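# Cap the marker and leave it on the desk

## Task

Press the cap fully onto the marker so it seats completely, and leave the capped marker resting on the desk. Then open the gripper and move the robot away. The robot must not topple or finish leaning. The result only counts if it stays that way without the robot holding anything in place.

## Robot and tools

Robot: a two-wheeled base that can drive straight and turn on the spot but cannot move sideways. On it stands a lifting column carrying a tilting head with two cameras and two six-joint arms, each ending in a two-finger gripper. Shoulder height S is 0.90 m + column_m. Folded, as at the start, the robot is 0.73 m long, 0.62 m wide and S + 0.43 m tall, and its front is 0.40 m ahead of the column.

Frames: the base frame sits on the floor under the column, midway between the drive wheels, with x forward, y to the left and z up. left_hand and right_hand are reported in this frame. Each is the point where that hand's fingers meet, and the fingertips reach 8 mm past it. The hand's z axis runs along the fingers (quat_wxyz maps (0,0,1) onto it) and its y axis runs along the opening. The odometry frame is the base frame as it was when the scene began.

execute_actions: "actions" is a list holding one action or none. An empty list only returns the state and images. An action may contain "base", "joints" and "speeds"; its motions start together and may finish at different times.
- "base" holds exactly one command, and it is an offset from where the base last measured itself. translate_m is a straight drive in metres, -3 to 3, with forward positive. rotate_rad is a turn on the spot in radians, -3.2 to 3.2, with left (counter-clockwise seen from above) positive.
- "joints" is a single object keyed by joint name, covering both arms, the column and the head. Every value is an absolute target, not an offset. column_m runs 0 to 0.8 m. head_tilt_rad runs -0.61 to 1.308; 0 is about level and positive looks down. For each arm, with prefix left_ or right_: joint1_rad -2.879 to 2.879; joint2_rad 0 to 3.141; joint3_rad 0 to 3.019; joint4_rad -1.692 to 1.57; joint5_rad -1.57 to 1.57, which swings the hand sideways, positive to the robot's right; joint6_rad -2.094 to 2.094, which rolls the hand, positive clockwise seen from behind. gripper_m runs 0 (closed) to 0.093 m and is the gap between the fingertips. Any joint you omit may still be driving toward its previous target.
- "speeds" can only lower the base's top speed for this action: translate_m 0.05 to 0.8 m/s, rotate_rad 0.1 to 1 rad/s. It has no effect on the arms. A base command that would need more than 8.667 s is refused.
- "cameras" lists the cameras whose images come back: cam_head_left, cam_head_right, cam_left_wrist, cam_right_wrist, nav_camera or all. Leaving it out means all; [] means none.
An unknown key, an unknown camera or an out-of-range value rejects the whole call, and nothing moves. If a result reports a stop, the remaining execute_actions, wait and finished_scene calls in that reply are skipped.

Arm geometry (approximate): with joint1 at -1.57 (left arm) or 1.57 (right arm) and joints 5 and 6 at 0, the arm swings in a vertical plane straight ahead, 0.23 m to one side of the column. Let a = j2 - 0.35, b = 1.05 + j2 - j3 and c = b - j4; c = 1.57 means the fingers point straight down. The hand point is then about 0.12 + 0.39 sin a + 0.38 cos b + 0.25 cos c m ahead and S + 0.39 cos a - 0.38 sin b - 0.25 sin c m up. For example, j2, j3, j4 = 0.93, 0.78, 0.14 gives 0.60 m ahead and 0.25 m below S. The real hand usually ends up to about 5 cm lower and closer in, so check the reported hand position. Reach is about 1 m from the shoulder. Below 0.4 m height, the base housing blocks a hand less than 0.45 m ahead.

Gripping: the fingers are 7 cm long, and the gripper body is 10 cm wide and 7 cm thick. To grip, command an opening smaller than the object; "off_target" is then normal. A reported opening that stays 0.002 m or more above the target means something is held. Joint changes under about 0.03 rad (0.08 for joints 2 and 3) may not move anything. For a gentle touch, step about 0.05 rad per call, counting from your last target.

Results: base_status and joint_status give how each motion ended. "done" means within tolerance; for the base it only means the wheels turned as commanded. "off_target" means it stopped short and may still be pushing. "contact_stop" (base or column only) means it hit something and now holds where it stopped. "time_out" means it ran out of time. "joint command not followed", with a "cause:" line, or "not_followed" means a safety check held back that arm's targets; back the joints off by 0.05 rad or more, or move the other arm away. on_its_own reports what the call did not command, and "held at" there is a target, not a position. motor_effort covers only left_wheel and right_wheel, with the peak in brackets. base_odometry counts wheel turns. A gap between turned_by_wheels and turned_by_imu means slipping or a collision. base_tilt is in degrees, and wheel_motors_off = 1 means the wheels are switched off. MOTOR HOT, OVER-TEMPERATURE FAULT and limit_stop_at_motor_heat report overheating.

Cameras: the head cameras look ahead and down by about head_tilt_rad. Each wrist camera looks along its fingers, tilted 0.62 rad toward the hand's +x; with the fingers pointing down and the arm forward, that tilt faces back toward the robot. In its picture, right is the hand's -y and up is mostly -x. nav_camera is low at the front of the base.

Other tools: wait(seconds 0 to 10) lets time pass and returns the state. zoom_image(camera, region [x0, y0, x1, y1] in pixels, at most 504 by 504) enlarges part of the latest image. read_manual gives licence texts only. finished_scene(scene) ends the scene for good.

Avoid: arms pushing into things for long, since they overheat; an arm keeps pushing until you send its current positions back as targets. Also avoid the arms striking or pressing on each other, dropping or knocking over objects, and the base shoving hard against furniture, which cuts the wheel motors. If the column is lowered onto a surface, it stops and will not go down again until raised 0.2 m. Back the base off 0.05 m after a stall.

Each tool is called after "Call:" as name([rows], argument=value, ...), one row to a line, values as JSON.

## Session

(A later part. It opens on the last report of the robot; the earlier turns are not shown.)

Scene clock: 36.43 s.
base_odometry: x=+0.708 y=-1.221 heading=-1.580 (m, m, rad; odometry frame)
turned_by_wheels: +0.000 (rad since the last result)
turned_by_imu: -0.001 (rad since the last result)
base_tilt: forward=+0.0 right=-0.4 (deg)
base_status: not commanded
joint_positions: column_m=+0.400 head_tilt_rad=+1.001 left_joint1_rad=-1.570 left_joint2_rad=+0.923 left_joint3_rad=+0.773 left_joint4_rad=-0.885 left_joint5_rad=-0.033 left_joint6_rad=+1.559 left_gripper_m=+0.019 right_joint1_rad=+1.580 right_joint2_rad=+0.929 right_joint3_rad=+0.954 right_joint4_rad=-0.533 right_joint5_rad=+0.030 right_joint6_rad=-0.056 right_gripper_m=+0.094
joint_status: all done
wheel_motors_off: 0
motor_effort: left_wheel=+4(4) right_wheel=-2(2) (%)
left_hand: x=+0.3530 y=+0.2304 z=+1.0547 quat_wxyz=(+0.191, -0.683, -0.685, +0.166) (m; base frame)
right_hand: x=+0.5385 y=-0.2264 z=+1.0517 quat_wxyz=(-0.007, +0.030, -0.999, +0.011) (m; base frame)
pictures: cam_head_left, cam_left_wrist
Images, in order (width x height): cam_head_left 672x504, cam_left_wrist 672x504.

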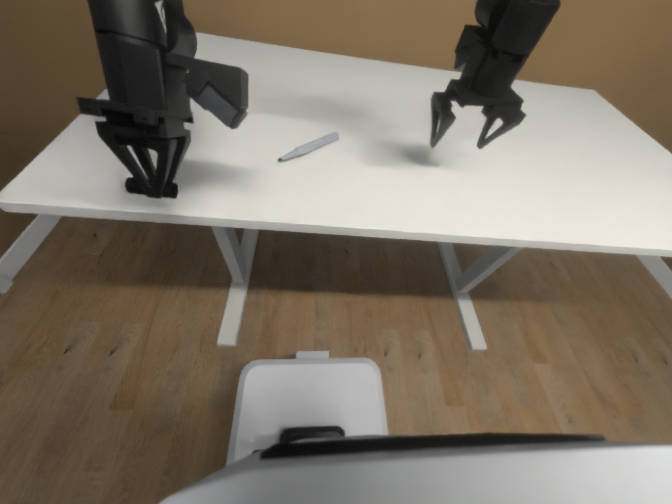

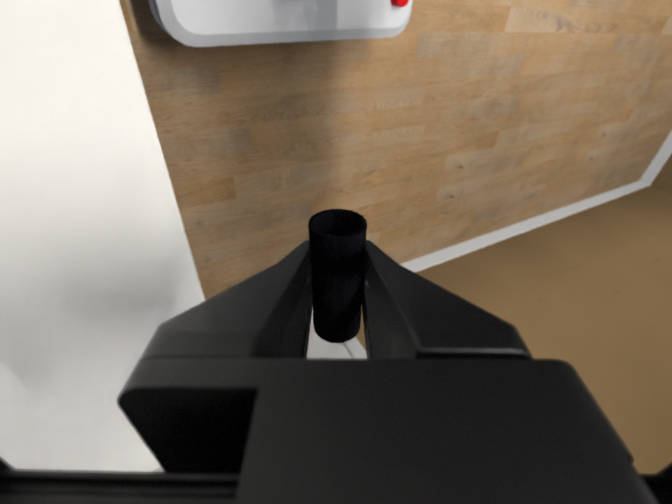

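Call:
execute_actions([
  {"joints":{"left_joint4_rad":-0.37}},
], cameras=[])

Call:
execute_actions([
  {"joints":{"column_m":0.342}},
], cameras=[])

Call:
execute_actions([
  {"joints":{"left_gripper_m":0.06}},
], cameras=[])

Call:
execute_actions([
  {"joints":{"column_m":0.385}},
], cameras=[])

Call:
execute_actions([
  {"joints":{"left_joint6_rad":-1.57}},
], cameras=[])

Call:
execute_actions([
  {"joints":{"column_m":0.345}},
], cameras=["cam_head_left","cam_left_wrist"])

Scene clock: 37.77 s.
base_odometry: x=+0.708 y=-1.221 heading=-1.580 (m, m, rad; odometry frame)
turned_by_wheels: +0.000 (rad since the last result)
turned_by_imu: +0.000 (rad since the last result)
base_tilt: forward=+0.1 right=-0.5 (deg)
base_status: not commanded
joint_positions: column_m=+0.400 head_tilt_rad=+1.001 left_joint1_rad=-1.570 left_joint2_rad=+0.923 left_joint3_rad=+0.773 left_joint4_rad=-0.383 left_joint5_rad=-0.033 left_joint6_rad=+1.559 left_gripper_m=+0.019 right_joint1_rad=+1.580 right_joint2_rad=+0.929 right_joint3_rad=+0.954 right_joint4_rad=-0.533 right_joint5_rad=+0.030 right_joint6_rad=-0.056 right_gripper_m=+0.094
joint_status: all done
wheel_motors_off: 0
motor_effort: left_wheel=+3(4) right_wheel=-2(2) (%)
left_hand: x=+0.4710 y=+0.2305 z=+1.0231 quat_wxyz=(+0.015, -0.703, -0.711, -0.009) (m; base frame)
right_hand: x=+0.5385 y=-0.2264 z=+1.0517 quat_wxyz=(-0.007, +0.030, -0.999, +0.011) (m; base frame)
pictures: none
No camera images: the call's "cameras" was empty. Leave "cameras" out to get every camera's image.

Scene clock: 39.10 s.
base_odometry: x=+0.708 y=-1.221 heading=-1.580 (m, m, rad; odometry frame)
turned_by_wheels: +0.000 (rad since the last result)
turned_by_imu: +0.000 (rad since the last result)
base_tilt: forward=+0.0 right=-0.5 (deg)
base_status: not commanded
joint_positions: column_m=+0.342 head_tilt_rad=+1.001 left_joint1_rad=-1.570 left_joint2_rad=+0.923 left_joint3_rad=+0.773 left_joint4_rad=-0.383 left_joint5_rad=-0.033 left_joint6_rad=+1.559 left_gripper_m=+0.019 right_joint1_rad=+1.580 right_joint2_rad=+0.929 right_joint3_rad=+0.954 right_joint4_rad=-0.533 right_joint5_rad=+0.030 right_joint6_rad=-0.056 right_gripper_m=+0.094
joint_status: all done
wheel_motors_off: 0
motor_effort: left_wheel=+3(2) right_wheel=-2(2) (%)
left_hand: x=+0.4710 y=+0.2305 z=+0.9653 quat_wxyz=(+0.015, -0.703, -0.711, -0.009) (m; base frame)
right_hand: x=+0.5385 y=-0.2264 z=+0.9938 quat_wxyz=(-0.007, +0.030, -0.999, +0.011) (m; base frame)
pictures: none
No camera images: the call's "cameras" was empty. Leave "cameras" out to get every camera's image.

Scene clock: 39.73 s.
base_odometry: x=+0.708 y=-1.221 heading=-1.580 (m, m, rad; odometry frame)
turned_by_wheels: +0.000 (rad since the last result)
turned_by_imu: +0.000 (rad since the last result)
base_tilt: forward=+0.1 right=-0.5 (deg)
base_status: not commanded
joint_positions: column_m=+0.342 head_tilt_rad=+1.001 left_joint1_rad=-1.570 left_joint2_rad=+0.923 left_joint3_rad=+0.773 left_joint4_rad=-0.383 left_joint5_rad=-0.033 left_joint6_rad=+1.559 left_gripper_m=+0.060 right_joint1_rad=+1.580 right_joint2_rad=+0.929 right_joint3_rad=+0.954 right_joint4_rad=-0.533 right_joint5_rad=+0.030 right_joint6_rad=-0.056 right_gripper_m=+0.094
joint_status: all done
wheel_motors_off: 0
motor_effort: left_wheel=+4(3) right_wheel=-2(2) (%)
left_hand: x=+0.4710 y=+0.2305 z=+0.9653 quat_wxyz=(+0.015, -0.703, -0.711, -0.009) (m; base frame)
right_hand: x=+0.5385 y=-0.2264 z=+0.9938 quat_wxyz=(-0.007, +0.030, -0.999, +0.011) (m; base frame)
pictures: none
No camera images: the call's "cameras" was empty. Leave "cameras" out to get every camera's image.

Scene clock: 40.87 s.
base_odometry: x=+0.708 y=-1.221 heading=-1.580 (m, m, rad; odometry frame)
turned_by_wheels: +0.000 (rad since the last result)
turned_by_imu: +0.000 (rad since the last result)
base_tilt: forward=+0.0 right=-0.5 (deg)
base_status: not commanded
joint_positions: column_m=+0.385 head_tilt_rad=+1.001 left_joint1_rad=-1.570 left_joint2_rad=+0.924 left_joint3_rad=+0.773 left_joint4_rad=-0.383 left_joint5_rad=-0.033 left_joint6_rad=+1.559 left_gripper_m=+0.060 right_joint1_rad=+1.580 right_joint2_rad=+0.929 right_joint3_rad=+0.954 right_joint4_rad=-0.533 right_joint5_rad=+0.030 right_joint6_rad=-0.056 right_gripper_m=+0.094
joint_status: all done
wheel_motors_off: 0
motor_effort: left_wheel=+2(4) right_wheel=-2(2) (%)
left_hand: x=+0.4709 y=+0.2305 z=+1.0080 quat_wxyz=(+0.015, -0.703, -0.711, -0.009) (m; base frame)
right_hand: x=+0.5385 y=-0.2264 z=+1.0368 quat_wxyz=(-0.007, +0.030, -0.999, +0.011) (m; base frame)
pictures: none
No camera images: the call's "cameras" was empty. Leave "cameras" out to get every camera's image.

Scene clock: 43.20 s.
base_odometry: x=+0.708 y=-1.221 heading=-1.580 (m, m, rad; odometry frame)
turned_by_wheels: +0.000 (rad since the last result)
turned_by_imu: +0.000 (rad since the last result)
base_tilt: forward=+0.2 right=-0.5 (deg)
base_status: not commanded
joint_positions: column_m=+0.385 head_tilt_rad=+1.001 left_joint1_rad=-1.570 left_joint2_rad=+0.924 left_joint3_rad=+0.773 left_joint4_rad=-0.383 left_joint5_rad=-0.033 left_joint6_rad=-1.559 left_gripper_m=+0.060 right_joint1_rad=+1.580 right_joint2_rad=+0.929 right_joint3_rad=+0.954 right_joint4_rad=-0.533 right_joint5_rad=+0.030 right_joint6_rad=-0.056 right_gripper_m=+0.094
joint_status: all done
wheel_motors_off: 0
motor_effort: left_wheel=+2(3) right_wheel=-2(2) (%)
left_hand: x=+0.4709 y=+0.2305 z=+1.0080 quat_wxyz=(-0.008, +0.703, -0.711, -0.015) (m; base frame)
right_hand: x=+0.5385 y=-0.2264 z=+1.0368 quat_wxyz=(-0.007, +0.030, -0.999, +0.011) (m; base frame)
pictures: none
No camera images: the call's "cameras" was empty. Leave "cameras" out to get every camera's image.

Scene clock: 44.30 s.
base_odometry: x=+0.708 y=-1.221 heading=-1.580 (m, m, rad; odometry frame)
turned_by_wheels: +0.000 (rad since the last result)
turned_by_imu: +0.000 (rad since the last result)
base_tilt: forward=+0.0 right=-0.5 (deg)
base_status: not commanded
joint_positions: column_m=+0.345 head_tilt_rad=+1.001 left_joint1_rad=-1.570 left_joint2_rad=+0.924 left_joint3_rad=+0.773 left_joint4_rad=-0.383 left_joint5_rad=-0.033 left_joint6_rad=-1.559 left_gripper_m=+0.060 right_joint1_rad=+1.580 right_joint2_rad=+0.929 right_joint3_rad=+0.954 right_joint4_rad=-0.533 right_joint5_rad=+0.030 right_joint6_rad=-0.056 right_gripper_m=+0.094
joint_status: all done
wheel_motors_off: 0
motor_effort: left_wheel=+4(4) right_wheel=-2(2) (%)
left_hand: x=+0.4709 y=+0.2305 z=+0.9681 quat_wxyz=(-0.008, +0.703, -0.711, -0.015) (m; base frame)
right_hand: x=+0.5385 y=-0.2264 z=+0.9968 quat_wxyz=(-0.007, +0.030, -0.999, +0.011) (m; base frame)
pictures: cam_head_left, cam_left_wrist
Images, in order (width x height): cam_head_left 672x504, cam_left_wrist 672x504.

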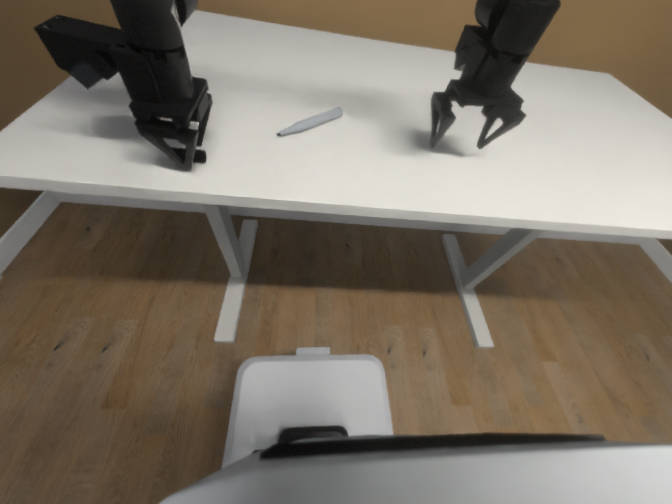

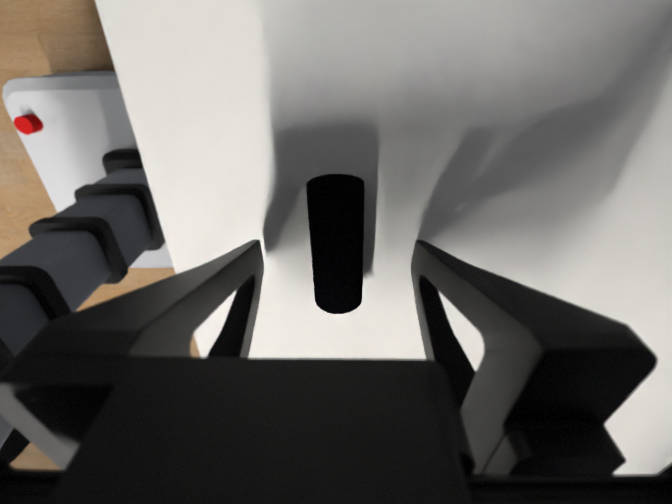

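Call:
execute_actions([
  {"joints":{"column_m":0.339}},
], cameras=[])

Call:
execute_actions([
  {"joints":{"left_gripper_m":0.0}},
], cameras=["cam_left_wrist"])

Call:
execute_actions([
  {"joints":{"column_m":0.42,"right_joint6_rad":0.3,"right_gripper_m":0.06}},
], cameras=[])

Call:
execute_actions([
  {"base":{"rotate_rad":0.3}},
], cameras=["cam_head_right","cam_right_wrist"])

Scene clock: 45.27 s.
base_odometry: x=+0.708 y=-1.221 heading=-1.580 (m, m, rad; odometry frame)
turned_by_wheels: +0.000 (rad since the last result)
turned_by_imu: +0.000 (rad since the last result)
base_tilt: forward=+0.1 right=-0.5 (deg)
base_status: not commanded
joint_positions: column_m=+0.339 head_tilt_rad=+1.001 left_joint1_rad=-1.570 left_joint2_rad=+0.924 left_joint3_rad=+0.773 left_joint4_rad=-0.383 left_joint5_rad=-0.033 left_joint6_rad=-1.559 left_gripper_m=+0.060 right_joint1_rad=+1.580 right_joint2_rad=+0.929 right_joint3_rad=+0.954 right_joint4_rad=-0.533 right_joint5_rad=+0.030 right_joint6_rad=-0.056 right_gripper_m=+0.094
joint_status: all done
wheel_motors_off: 0
motor_effort: left_wheel=+4(3) right_wheel=-2(2) (%)
left_hand: x=+0.4709 y=+0.2305 z=+0.9621 quat_wxyz=(-0.008, +0.703, -0.711, -0.015) (m; base frame)
right_hand: x=+0.5385 y=-0.2264 z=+0.9909 quat_wxyz=(-0.007, +0.030, -0.999, +0.011) (m; base frame)
pictures: none
No camera images: the call's "cameras" was empty. Leave "cameras" out to get every camera's image.

Scene clock: 45.90 s.
base_odometry: x=+0.708 y=-1.221 heading=-1.580 (m, m, rad; odometry frame)
turned_by_wheels: +0.000 (rad since the last result)
turned_by_imu: +0.000 (rad since the last result)
base_tilt: forward=+0.1 right=-0.5 (deg)
base_status: not commanded
joint_positions: column_m=+0.339 head_tilt_rad=+1.001 left_joint1_rad=-1.570 left_joint2_rad=+0.924 left_joint3_rad=+0.773 left_joint4_rad=-0.383 left_joint5_rad=-0.033 left_joint6_rad=-1.559 left_gripper_m=+0.019 right_joint1_rad=+1.580 right_joint2_rad=+0.929 right_joint3_rad=+0.954 right_joint4_rad=-0.533 right_joint5_rad=+0.030 right_joint6_rad=-0.056 right_gripper_m=+0.094
joint_status: left_gripper_m off_target (ended at +0.019, target +0.000)
wheel_motors_off: 0
motor_effort: left_wheel=+3(2) right_wheel=-2(2) (%)
left_hand: x=+0.4709 y=+0.2305 z=+0.9621 quat_wxyz=(-0.008, +0.703, -0.711, -0.015) (m; base frame)
right_hand: x=+0.5385 y=-0.2264 z=+0.9909 quat_wxyz=(-0.007, +0.030, -0.999, +0.011) (m; base frame)
pictures: cam_left_wrist
Images, in order (width x height): cam_left_wrist 672x504.

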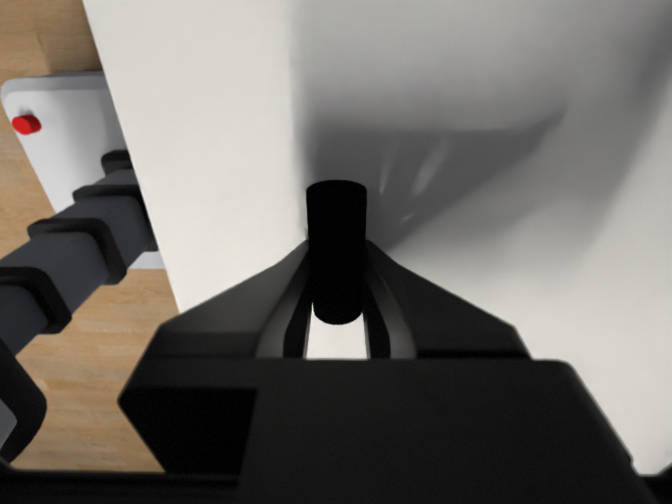

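Scene clock: 47.53 s.
base_odometry: x=+0.708 y=-1.221 heading=-1.580 (m, m, rad; odometry frame)
turned_by_wheels: +0.000 (rad since the last result)
turned_by_imu: +0.000 (rad since the last result)
base_tilt: forward=+0.0 right=-0.5 (deg)
base_status: not commanded
joint_positions: column_m=+0.420 head_tilt_rad=+1.001 left_joint1_rad=-1.570 left_joint2_rad=+0.924 left_joint3_rad=+0.773 left_joint4_rad=-0.383 left_joint5_rad=-0.033 left_joint6_rad=-1.559 left_gripper_m=+0.019 right_joint1_rad=+1.580 right_joint2_rad=+0.929 right_joint3_rad=+0.954 right_joint4_rad=-0.533 right_joint5_rad=+0.030 right_joint6_rad=+0.285 right_gripper_m=+0.060
joint_status: all done
wheel_motors_off: 0
motor_effort: left_wheel=+4(3) right_wheel=-2(2) (%)
left_hand: x=+0.4708 y=+0.2305 z=+1.0429 quat_wxyz=(-0.008, +0.703, -0.711, -0.015) (m; base frame)
right_hand: x=+0.5385 y=-0.2264 z=+1.0717 quat_wxyz=(-0.009, -0.140, -0.990, +0.010) (m; base frame)
pictures: none
No camera images: the call's "cameras" was empty. Leave "cameras" out to get every camera's image.

Scene clock: 48.93 s.
base_odometry: x=+0.708 y=-1.221 heading=-1.281 (m, m, rad; odometry frame)
turned_by_wheels: +0.299 (rad since the last result)
turned_by_imu: +0.294 (rad since the last result)
base_tilt: forward=+0.0 right=-0.4 (deg)
base_status: done
joint_positions: column_m=+0.420 head_tilt_rad=+1.001 left_joint1_rad=-1.570 left_joint2_rad=+0.924 left_joint3_rad=+0.773 left_joint4_rad=-0.383 left_joint5_rad=-0.033 left_joint6_rad=-1.559 left_gripper_m=+0.019 right_joint1_rad=+1.580 right_joint2_rad=+0.929 right_joint3_rad=+0.954 right_joint4_rad=-0.533 right_joint5_rad=+0.030 right_joint6_rad=+0.285 right_gripper_m=+0.060
joint_status: not commanded
wheel_motors_off: 0
motor_effort: left_wheel=-2(37) right_wheel=+0(37) (%)
left_hand: x=+0.4708 y=+0.2305 z=+1.0429 quat_wxyz=(-0.008, +0.703, -0.711, -0.015) (m; base frame)
right_hand: x=+0.5385 y=-0.2264 z=+1.0717 quat_wxyz=(-0.009, -0.140, -0.990, +0.010) (m; base frame)
pictures: cam_head_right, cam_right_wrist
Images, in order (width x height): cam_head_right 672x504, cam_right_wrist 672x504.

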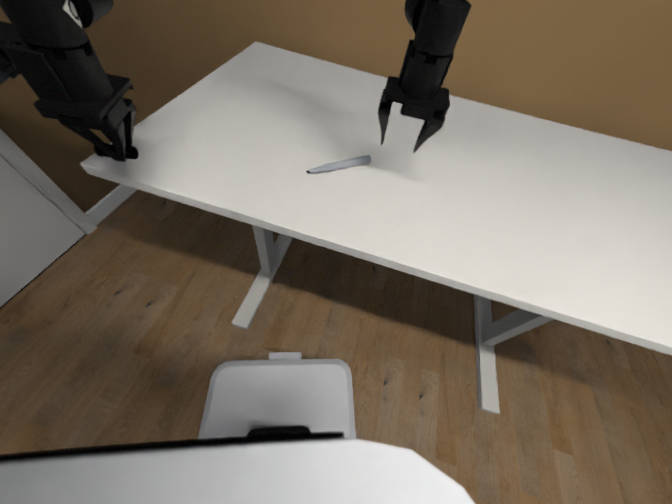

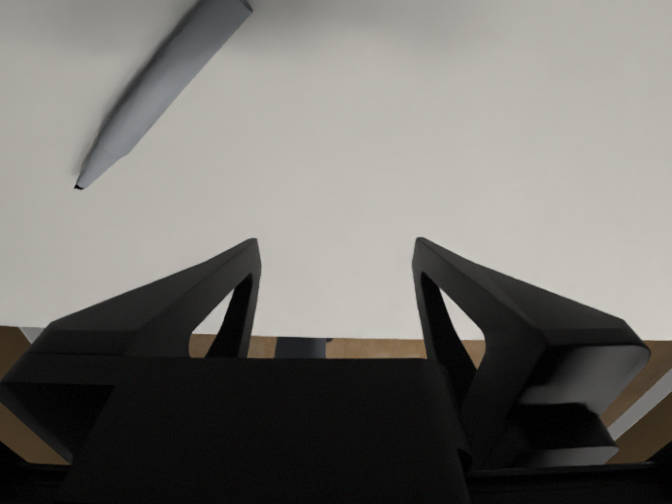

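Call:
execute_actions([
  {"base":{"rotate_rad":0.09},"joints":{"right_joint6_rad":1.31}},
], cameras=[])

Call:
execute_actions([
  {"base":{"translate_m":0.06},"joints":{"column_m":0.41,"right_joint2_rad":1.0,"right_joint3_rad":0.95,"right_joint4_rad":-0.47}},
], cameras=["cam_head_right","cam_right_wrist"])

Scene clock: 50.70 s.
base_odometry: x=+0.708 y=-1.221 heading=-1.191 (m, m, rad; odometry frame)
turned_by_wheels: +0.090 (rad since the last result)
turned_by_imu: +0.088 (rad since the last result)
base_tilt: forward=+0.0 right=-0.4 (deg)
base_status: done
joint_positions: column_m=+0.420 head_tilt_rad=+1.001 left_joint1_rad=-1.570 left_joint2_rad=+0.924 left_joint3_rad=+0.773 left_joint4_rad=-0.383 left_joint5_rad=-0.034 left_joint6_rad=-1.559 left_gripper_m=+0.019 right_joint1_rad=+1.580 right_joint2_rad=+0.929 right_joint3_rad=+0.954 right_joint4_rad=-0.533 right_joint5_rad=+0.030 right_joint6_rad=+1.294 right_gripper_m=+0.060
joint_status: all done
wheel_motors_off: 0
motor_effort: left_wheel=-1(31) right_wheel=+0(24) (%)
left_hand: x=+0.4708 y=+0.2306 z=+1.0429 quat_wxyz=(-0.008, +0.703, -0.711, -0.016) (m; base frame)
right_hand: x=+0.5385 y=-0.2264 z=+1.0717 quat_wxyz=(-0.013, -0.601, -0.799, +0.004) (m; base frame)
pictures: none
No camera images: the call's "cameras" was empty. Leave "cameras" out to get every camera's image.

Scene clock: 51.97 s.
base_odometry: x=+0.730 y=-1.277 heading=-1.191 (m, m, rad; odometry frame)
turned_by_wheels: +0.001 (rad since the last result)
turned_by_imu: +0.000 (rad since the last result)
base_tilt: forward=+0.1 right=-0.5 (deg)
base_status: done
joint_positions: column_m=+0.410 head_tilt_rad=+1.001 left_joint1_rad=-1.570 left_joint2_rad=+0.926 left_joint3_rad=+0.773 left_joint4_rad=-0.383 left_joint5_rad=-0.034 left_joint6_rad=-1.559 left_gripper_m=+0.019 right_joint1_rad=+1.580 right_joint2_rad=+1.003 right_joint3_rad=+0.949 right_joint4_rad=-0.475 right_joint5_rad=+0.030 right_joint6_rad=+1.295 right_gripper_m=+0.060
joint_status: all done
wheel_motors_off: 0
motor_effort: left_wheel=+0(40) right_wheel=+1(42) (%)
left_hand: x=+0.4703 y=+0.2306 z=+1.0323 quat_wxyz=(-0.008, +0.703, -0.711, -0.016) (m; base frame)
right_hand: x=+0.5305 y=-0.2262 z=+1.0304 quat_wxyz=(-0.004, -0.601, -0.799, +0.010) (m; base frame)
pictures: cam_head_right, cam_right_wrist
Images, in order (width x height): cam_head_right 672x504, cam_right_wrist 672x504.

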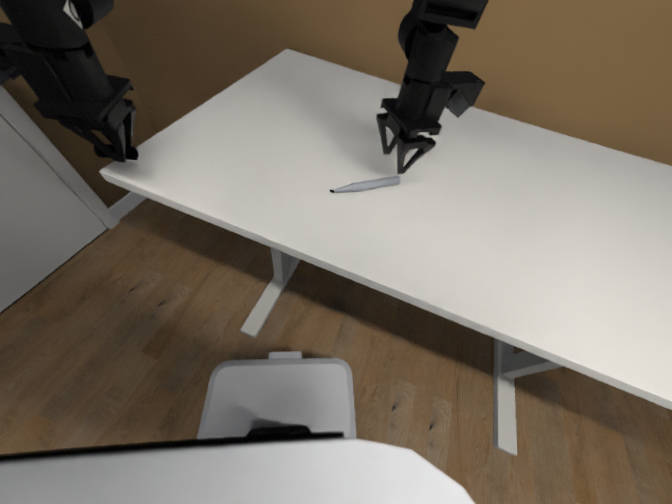

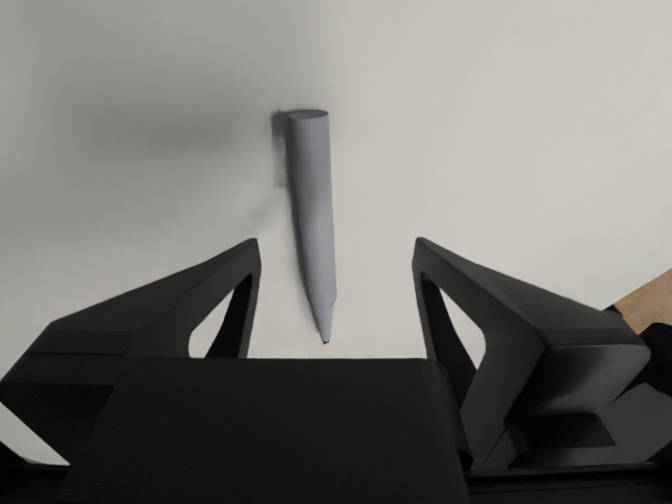

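Call:
execute_actions([
  {"joints":{"column_m":0.346,"left_joint3_rad":0.9}},
], cameras=["cam_right_wrist"])

Scene clock: 53.47 s.
base_odometry: x=+0.730 y=-1.277 heading=-1.191 (m, m, rad; odometry frame)
turned_by_wheels: +0.000 (rad since the last result)
turned_by_imu: +0.000 (rad since the last result)
base_tilt: forward=+0.1 right=-0.4 (deg)
base_status: not commanded
joint_positions: column_m=+0.346 head_tilt_rad=+1.001 left_joint1_rad=-1.570 left_joint2_rad=+0.926 left_joint3_rad=+0.897 left_joint4_rad=-0.378 left_joint5_rad=-0.034 left_joint6_rad=-1.559 left_gripper_m=+0.019 right_joint1_rad=+1.580 right_joint2_rad=+1.003 right_joint3_rad=+0.949 right_joint4_rad=-0.475 right_joint5_rad=+0.030 right_joint6_rad=+1.295 right_gripper_m=+0.060
joint_status: all done
wheel_motors_off: 0
motor_effort: left_wheel=+1(1) right_wheel=+1(1) (%)
left_hand: x=+0.5446 y=+0.2306 z=+0.9897 quat_wxyz=(-0.053, +0.702, -0.709, +0.029) (m; base frame)
right_hand: x=+0.5305 y=-0.2262 z=+0.9664 quat_wxyz=(-0.004, -0.601, -0.799, +0.010) (m; base frame)
pictures: cam_right_wrist
Images, in order (width x height): cam_right_wrist 672x504.

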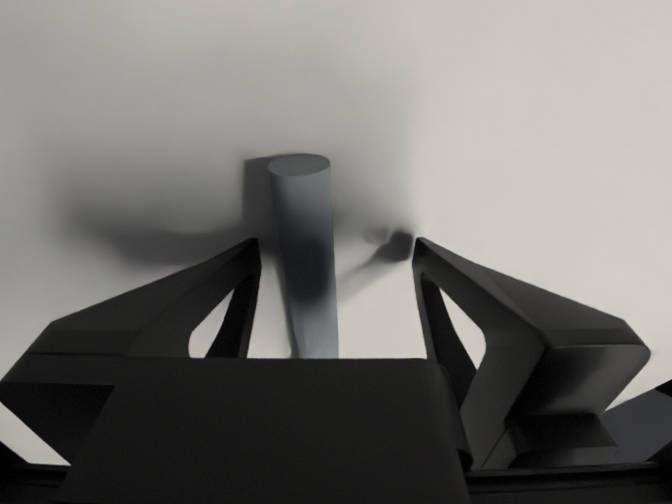

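Call:
execute_actions([
  {"joints":{"column_m":0.339}},
], cameras=[])

Call:
execute_actions([
  {"joints":{"right_gripper_m":0.0}},
], cameras=["cam_right_wrist"])

Call:
execute_actions([
  {"joints":{"column_m":0.6}},
], cameras=[])

Call:
execute_actions([
  {"base":{"rotate_rad":-0.39},"joints":{"head_tilt_rad":0.95,"left_joint1_rad":-1.85,"left_joint2_rad":1.1,"left_joint3_rad":0.8,"left_joint4_rad":-0.22,"left_joint5_rad":0.24,"left_joint6_rad":-1.43,"right_joint1_rad":1.85,"right_joint2_rad":1.1,"right_joint3_rad":0.8,"right_joint4_rad":-0.22,"right_joint5_rad":-0.24,"right_joint6_rad":1.43}},
])

Scene clock: 54.27 s.
base_odometry: x=+0.730 y=-1.277 heading=-1.191 (m, m, rad; odometry frame)
turned_by_wheels: +0.000 (rad since the last result)
turned_by_imu: +0.000 (rad since the last result)
base_tilt: forward=+0.1 right=-0.4 (deg)
base_status: not commanded
joint_positions: column_m=+0.339 head_tilt_rad=+1.001 left_joint1_rad=-1.570 left_joint2_rad=+0.926 left_joint3_rad=+0.896 left_joint4_rad=-0.378 left_joint5_rad=-0.034 left_joint6_rad=-1.559 left_gripper_m=+0.019 right_joint1_rad=+1.580 right_joint2_rad=+0.992 right_joint3_rad=+0.949 right_joint4_rad=-0.475 right_joint5_rad=+0.030 right_joint6_rad=+1.295 right_gripper_m=+0.060
joint_status: all done
wheel_motors_off: 0
motor_effort: left_wheel=+1(2) right_wheel=+1(1) (%)
left_hand: x=+0.5442 y=+0.2306 z=+0.9826 quat_wxyz=(-0.053, +0.702, -0.709, +0.029) (m; base frame)
right_hand: x=+0.5338 y=-0.2262 z=+0.9642 quat_wxyz=(-0.009, -0.601, -0.799, +0.007) (m; base frame)
pictures: none
No camera images: the call's "cameras" was empty. Leave "cameras" out to get every camera's image.

Scene clock: 54.90 s.
base_odometry: x=+0.730 y=-1.277 heading=-1.191 (m, m, rad; odometry frame)
turned_by_wheels: +0.000 (rad since the last result)
turned_by_imu: +0.000 (rad since the last result)
base_tilt: forward=+0.0 right=-0.5 (deg)
base_status: not commanded
joint_positions: column_m=+0.339 head_tilt_rad=+1.001 left_joint1_rad=-1.570 left_joint2_rad=+0.926 left_joint3_rad=+0.896 left_joint4_rad=-0.378 left_joint5_rad=-0.034 left_joint6_rad=-1.559 left_gripper_m=+0.019 right_joint1_rad=+1.580 right_joint2_rad=+0.992 right_joint3_rad=+0.949 right_joint4_rad=-0.474 right_joint5_rad=+0.030 right_joint6_rad=+1.295 right_gripper_m=+0.017
joint_status: right_gripper_m off_target (ended at +0.017, target +0.000)
wheel_motors_off: 0
motor_effort: left_wheel=+2(3) right_wheel=+1(1) (%)
left_hand: x=+0.5442 y=+0.2306 z=+0.9826 quat_wxyz=(-0.053, +0.702, -0.709, +0.029) (m; base frame)
right_hand: x=+0.5341 y=-0.2261 z=+0.9642 quat_wxyz=(-0.010, -0.601, -0.799, +0.006) (m; base frame)
pictures: cam_right_wrist
Images, in order (width x height): cam_right_wrist 672x504.

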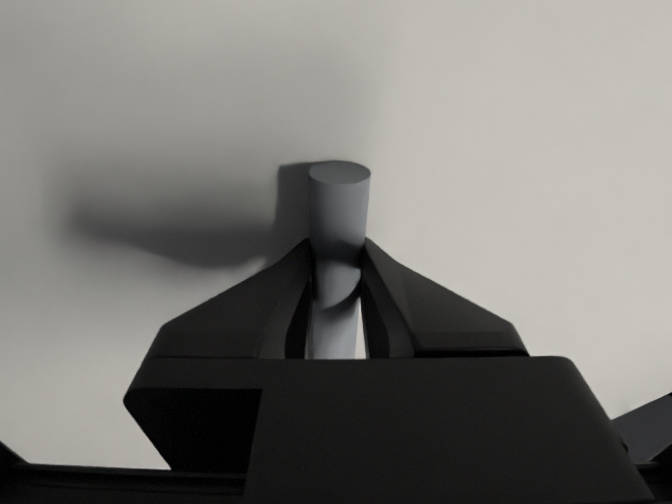

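Scene clock: 58.87 s.
base_odometry: x=+0.730 y=-1.277 heading=-1.191 (m, m, rad; odometry frame)
turned_by_wheels: +0.000 (rad since the last result)
turned_by_imu: -0.001 (rad since the last result)
base_tilt: forward=+0.1 right=-0.5 (deg)
base_status: not commanded
joint_positions: column_m=+0.600 head_tilt_rad=+1.001 left_joint1_rad=-1.570 left_joint2_rad=+0.926 left_joint3_rad=+0.896 left_joint4_rad=-0.378 left_joint5_rad=-0.034 left_joint6_rad=-1.559 left_gripper_m=+0.019 right_joint1_rad=+1.580 right_joint2_rad=+0.992 right_joint3_rad=+0.949 right_joint4_rad=-0.474 right_joint5_rad=+0.030 right_joint6_rad=+1.295 right_gripper_m=+0.017
joint_status: all done
wheel_motors_off: 0
motor_effort: left_wheel=+1(1) right_wheel=+1(1) (%)
left_hand: x=+0.5442 y=+0.2306 z=+1.2435 quat_wxyz=(-0.053, +0.702, -0.709, +0.029) (m; base frame)
right_hand: x=+0.5341 y=-0.2261 z=+1.2251 quat_wxyz=(-0.010, -0.601, -0.799, +0.006) (m; base frame)
pictures: none
No camera images: the call's "cameras" was empty. Leave "cameras" out to get every camera's image.

Scene clock: 60.43 s.
base_odometry: x=+0.730 y=-1.277 heading=-1.580 (m, m, rad; odometry frame)
turned_by_wheels: -0.390 (rad since the last result)
turned_by_imu: -0.384 (rad since the last result)
base_tilt: forward=+0.1 right=-0.5 (deg)
base_status: done
joint_positions: column_m=+0.600 head_tilt_rad=+0.964 left_joint1_rad=-1.856 left_joint2_rad=+1.108 left_joint3_rad=+0.794 left_joint4_rad=-0.234 left_joint5_rad=+0.239 left_joint6_rad=-1.440 left_gripper_m=+0.019 right_joint1_rad=+1.861 right_joint2_rad=+1.112 right_joint3_rad=+0.790 right_joint4_rad=-0.226 right_joint5_rad=-0.241 right_joint6_rad=+1.414 right_gripper_m=+0.017
joint_status: all done
wheel_motors_off: 0
motor_effort: left_wheel=-1(36) right_wheel=-1(37) (%)
left_hand: x=+0.4475 y=+0.0495 z=+1.1930 quat_wxyz=(+0.174, +0.585, -0.774, +0.167) (m; base frame)
right_hand: x=+0.4455 y=-0.0478 z=+1.1921 quat_wxyz=(+0.173, -0.574, -0.782, -0.171) (m; base frame)
pictures: cam_head_left, cam_head_right, cam_left_wrist, cam_right_wrist, nav_camera
Images, in order (width x height): cam_head_left 672x504, cam_head_right 672x504, cam_left_wrist 672x504, cam_right_wrist 672x504, nav_camera 672x504.

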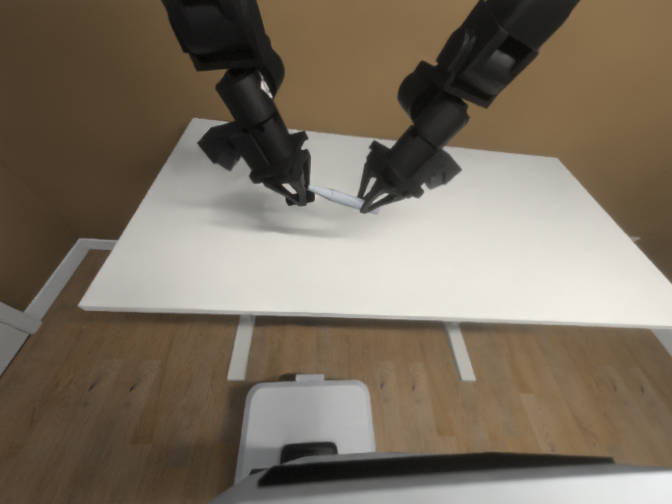

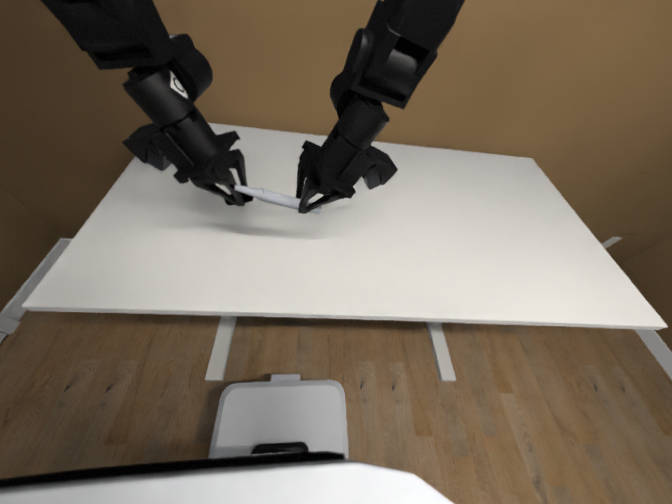

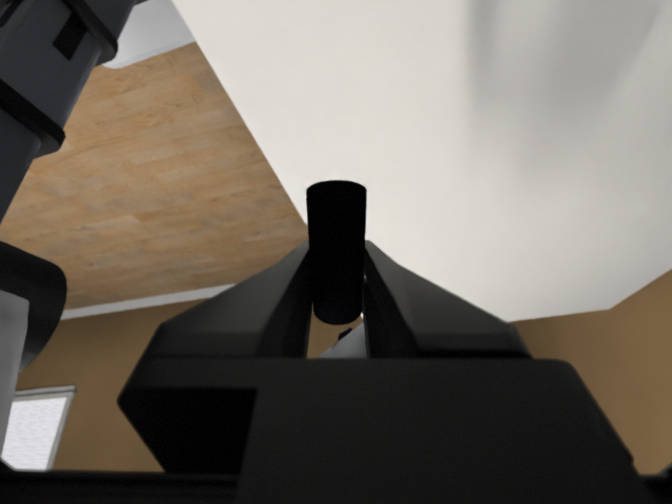

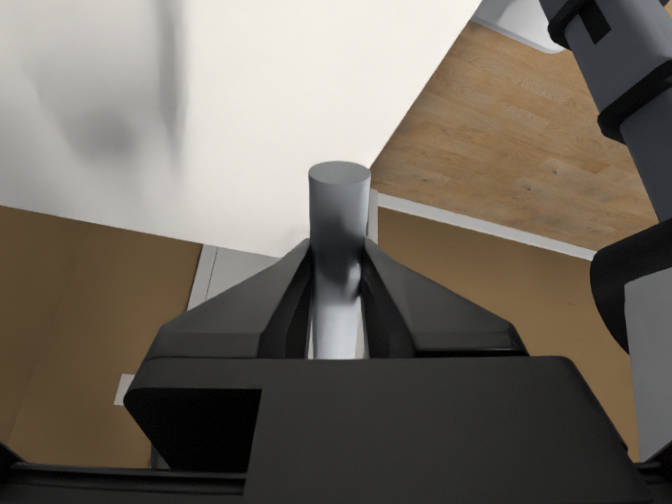

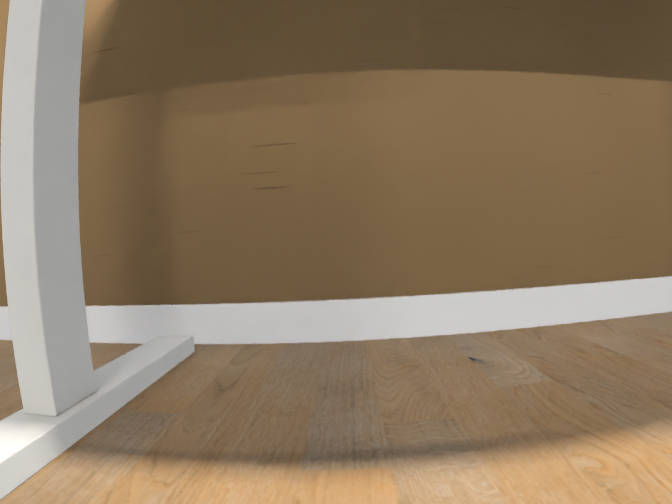

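Call:
execute_actions([
  {"joints":{"left_joint5_rad":-0.27,"right_joint5_rad":0.27}},
], cameras=["cam_head_left"])

Scene clock: 61.70 s.
base_odometry: x=+0.730 y=-1.277 heading=-1.580 (m, m, rad; odometry frame)
turned_by_wheels: +0.000 (rad since the last result)
turned_by_imu: +0.000 (rad since the last result)
base_tilt: forward=+0.0 right=-0.5 (deg)
base_status: not commanded
joint_positions: column_m=+0.600 head_tilt_rad=+0.964 left_joint1_rad=-1.856 left_joint2_rad=+1.108 left_joint3_rad=+0.794 left_joint4_rad=-0.234 left_joint5_rad=-0.267 left_joint6_rad=-1.440 left_gripper_m=+0.019 right_joint1_rad=+1.861 right_joint2_rad=+1.112 right_joint3_rad=+0.790 right_joint4_rad=-0.226 right_joint5_rad=+0.268 right_joint6_rad=+1.414 right_gripper_m=+0.017
joint_status: all done
wheel_motors_off: 0
motor_effort: left_wheel=+0(0) right_wheel=-2(2) (%)
left_hand: x=+0.4597 y=+0.1325 z=+1.1731 quat_wxyz=(-0.005, +0.602, -0.798, -0.010) (m; base frame)
right_hand: x=+0.4579 y=-0.1308 z=+1.1718 quat_wxyz=(-0.004, -0.591, -0.807, +0.008) (m; base frame)
pictures: cam_head_left
Images, in order (width x height): cam_head_left 672x504.

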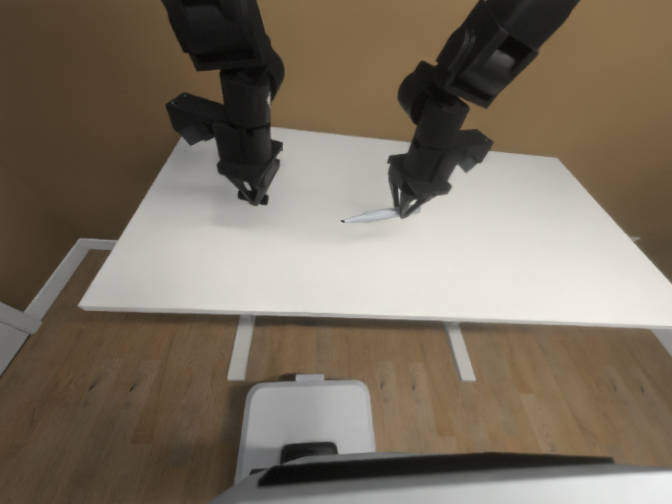

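Call:
execute_actions([
  {"joints":{"left_joint1_rad":-1.97,"left_joint5_rad":-0.37,"left_joint6_rad":-1.78,"right_joint1_rad":1.97,"right_joint5_rad":0.37,"right_joint6_rad":1.78}},
], cameras=["cam_head_left","cam_left_wrist","cam_right_wrist"])

Call:
zoom_image(camera="cam_head_left", region=[230,160,430,250])

Scene clock: 67.37 s.
base_odometry: x=+0.730 y=-1.277 heading=-1.580 (m, m, rad; odometry frame)
turned_by_wheels: +0.000 (rad since the last result)
turned_by_imu: -0.001 (rad since the last result)
base_tilt: forward=+0.1 right=-0.4 (deg)
base_status: not commanded
joint_positions: column_m=+0.600 head_tilt_rad=+0.964 left_joint1_rad=-1.974 left_joint2_rad=+1.108 left_joint3_rad=+0.794 left_joint4_rad=-0.234 left_joint5_rad=-0.367 left_joint6_rad=-1.769 left_gripper_m=+0.019 right_joint1_rad=+1.974 right_joint2_rad=+1.112 right_joint3_rad=+0.790 right_joint4_rad=-0.226 right_joint5_rad=+0.367 right_joint6_rad=+1.764 right_gripper_m=+0.017
joint_status: all done
wheel_motors_off: 0
motor_effort: left_wheel=+0(0) right_wheel=-3(3) (%)
left_hand: x=+0.4561 y=+0.0940 z=+1.1849 quat_wxyz=(-0.012, +0.704, -0.710, -0.001) (m; base frame)
right_hand: x=+0.4546 y=-0.0948 z=+1.1830 quat_wxyz=(-0.012, -0.703, -0.711, +0.001) (m; base frame)
pictures: cam_head_left, cam_left_wrist, cam_right_wrist
Images, in order (width x height): cam_head_left 672x504, cam_left_wrist 672x504, cam_right_wrist 672x504.

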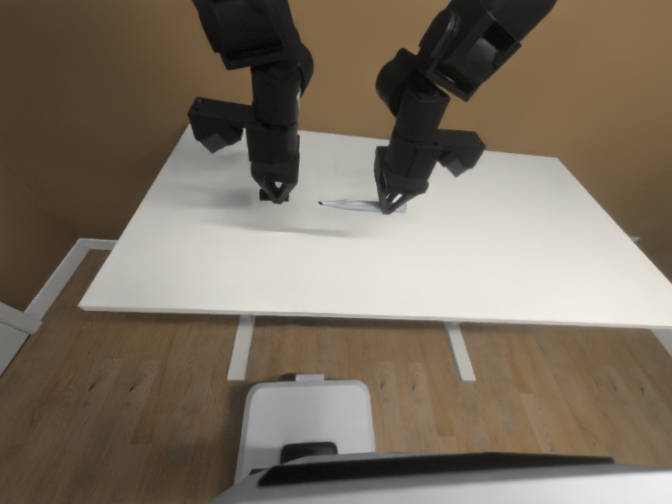

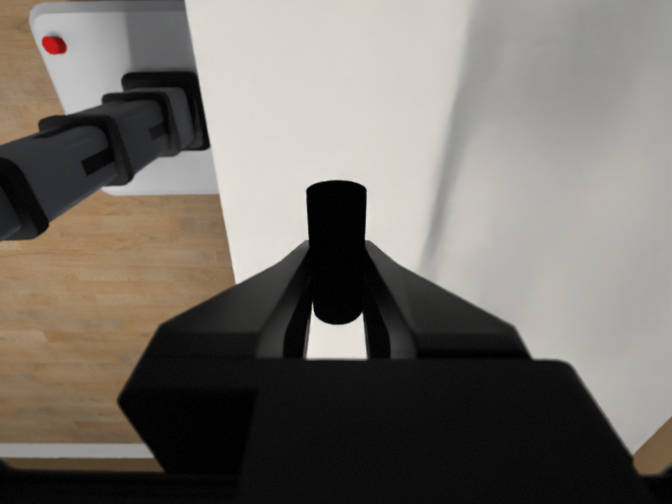

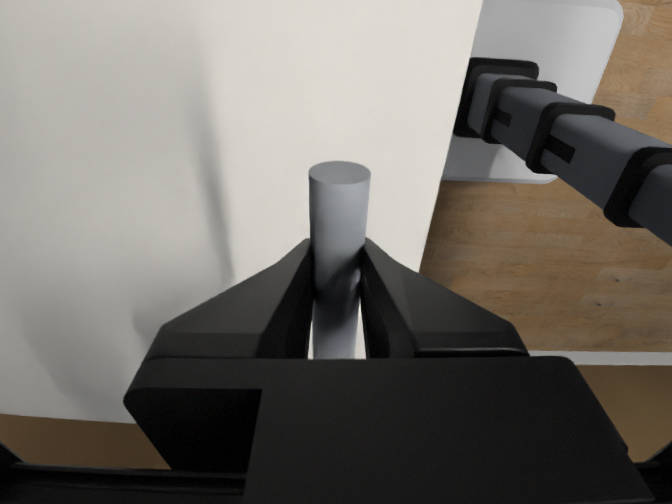

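Region (230, 160, 430, 250) of cam_head_left's 672x504 image, scaled by 2.520, with more detail than that image has; it fills the top 227 rows of this view, and the rest is white.

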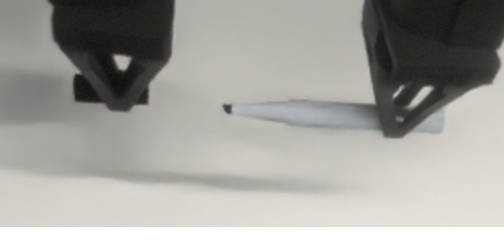

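Call:
execute_actions([
  {"joints":{"left_joint1_rad":-2.04,"left_joint5_rad":-0.43,"left_joint6_rad":-1.82,"right_joint1_rad":2.04,"right_joint5_rad":0.43,"right_joint6_rad":1.82}},
], cameras=["cam_head_left","cam_head_right","cam_left_wrist"])

Call:
zoom_image(camera="cam_head_left", region=[250,160,410,240])

Call:
zoom_image(camera="cam_head_right", region=[190,160,350,240])

Scene clock: 68.20 s.
base_odometry: x=+0.730 y=-1.277 heading=-1.580 (m, m, rad; odometry frame)
turned_by_wheels: +0.000 (rad since the last result)
turned_by_imu: +0.000 (rad since the last result)
base_tilt: forward=+0.1 right=-0.4 (deg)
base_status: not commanded
joint_positions: column_m=+0.600 head_tilt_rad=+0.964 left_joint1_rad=-2.036 left_joint2_rad=+1.108 left_joint3_rad=+0.794 left_joint4_rad=-0.234 left_joint5_rad=-0.427 left_joint6_rad=-1.808 left_gripper_m=+0.019 right_joint1_rad=+2.036 right_joint2_rad=+1.112 right_joint3_rad=+0.790 right_joint4_rad=-0.226 right_joint5_rad=+0.427 right_joint6_rad=+1.804 right_gripper_m=+0.017
joint_status: all done
wheel_motors_off: 0
motor_effort: left_wheel=+1(0) right_wheel=-4(3) (%)
left_hand: x=+0.4540 y=+0.0759 z=+1.1926 quat_wxyz=(-0.018, +0.708, -0.706, +0.003) (m; base frame)
right_hand: x=+0.4525 y=-0.0762 z=+1.1908 quat_wxyz=(-0.018, -0.706, -0.708, -0.003) (m; base frame)
pictures: cam_head_left, cam_head_right, cam_left_wrist
Images, in order (width x height): cam_head_left 672x504, cam_head_right 672x504, cam_left_wrist 672x504.

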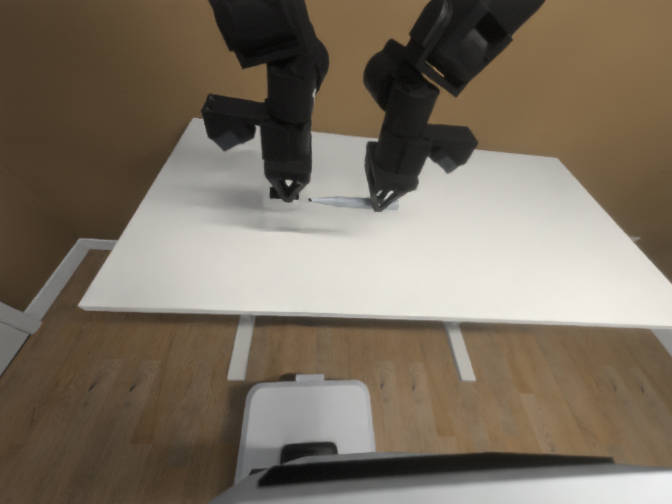

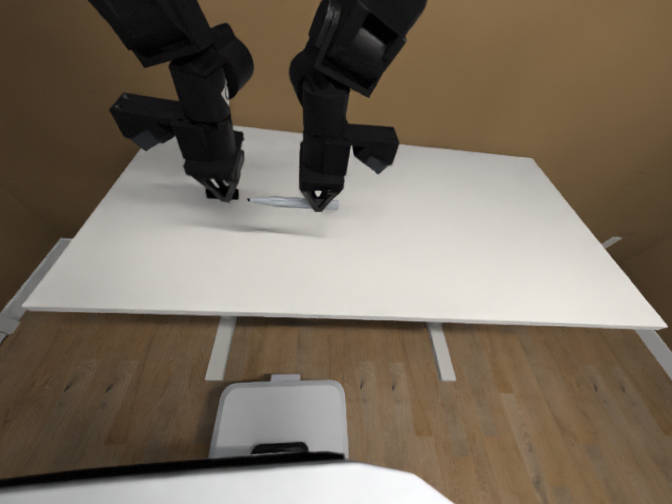

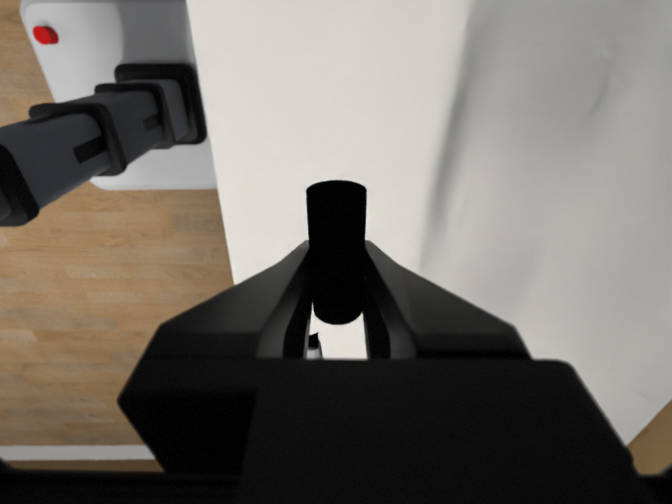

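Region (250, 160, 410, 240) of cam_head_left's 672x504 image, scaled by 3.150, with more detail than that image has.

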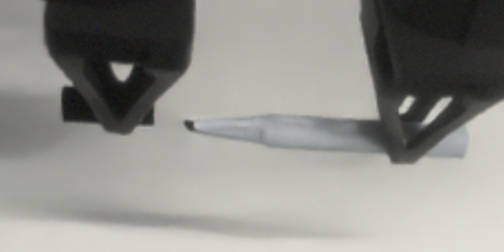

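Region (190, 160, 350, 240) of cam_head_right's 672x504 image, scaled by 3.150, with more detail than that image has.

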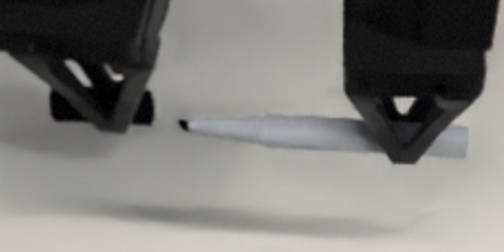

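Call:
execute_actions([
  {"joints":{"right_joint4_rad":-0.18,"left_joint1_rad":-2.06,"left_joint5_rad":-0.45}},
], cameras=["cam_head_left","cam_left_wrist"])

Call:
zoom_image(camera="cam_left_wrist", region=[260,260,420,370])

Call:
zoom_image(camera="cam_head_left", region=[250,160,410,240])

Scene clock: 68.90 s.
base_odometry: x=+0.730 y=-1.277 heading=-1.580 (m, m, rad; odometry frame)
turned_by_wheels: +0.000 (rad since the last result)
turned_by_imu: +0.000 (rad since the last result)
base_tilt: forward=+0.1 right=-0.4 (deg)
base_status: not commanded
joint_positions: column_m=+0.600 head_tilt_rad=+0.964 left_joint1_rad=-2.045 left_joint2_rad=+1.108 left_joint3_rad=+0.794 left_joint4_rad=-0.234 left_joint5_rad=-0.447 left_joint6_rad=-1.808 left_gripper_m=+0.019 right_joint1_rad=+2.036 right_joint2_rad=+1.112 right_joint3_rad=+0.790 right_joint4_rad=-0.187 right_joint5_rad=+0.427 right_joint6_rad=+1.804 right_gripper_m=+0.017
joint_status: all done
wheel_motors_off: 0
motor_effort: left_wheel=+1(1) right_wheel=-4(4) (%)
left_hand: x=+0.4541 y=+0.0750 z=+1.1939 quat_wxyz=(-0.024, +0.706, -0.708, +0.000) (m; base frame)
right_hand: x=+0.4614 y=-0.0741 z=+1.1912 quat_wxyz=(-0.028, -0.711, -0.702, -0.018) (m; base frame)
pictures: cam_head_left, cam_left_wrist
Images, in order (width x height): cam_head_left 672x504, cam_left_wrist 672x504.

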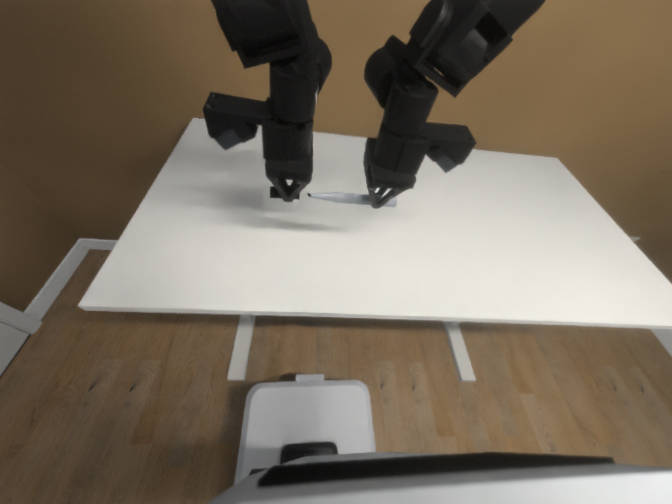

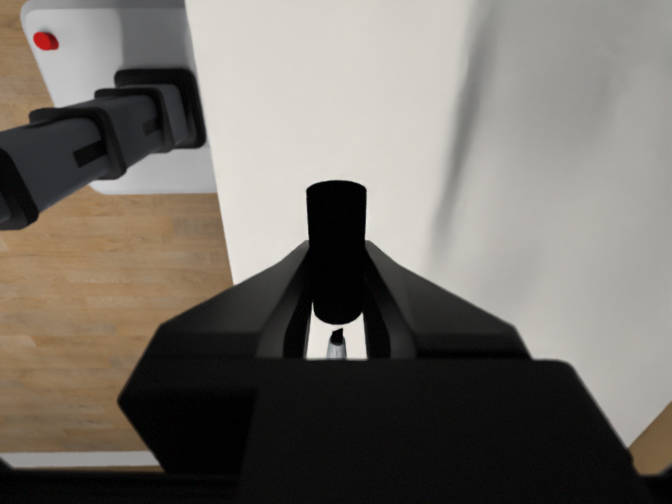

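Region (260, 260, 420, 370) of cam_left_wrist's 672x504 image, scaled by 3.150, with more detail than that image has; it fills the top 346 rows of this view, and the rest is white.

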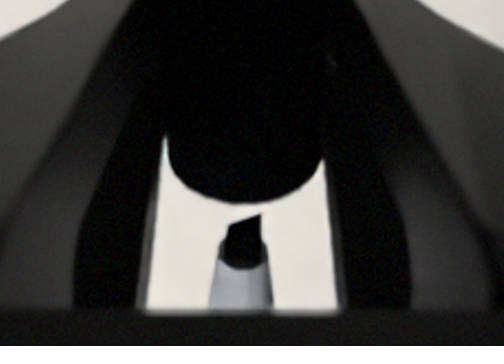

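Region (250, 160, 410, 240) of cam_head_left's 672x504 image, scaled by 3.150, with more detail than that image has.

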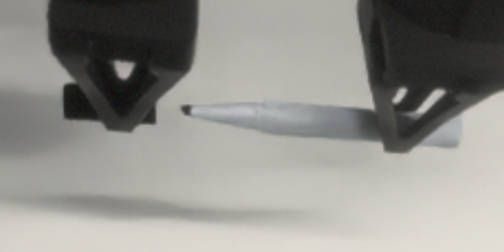

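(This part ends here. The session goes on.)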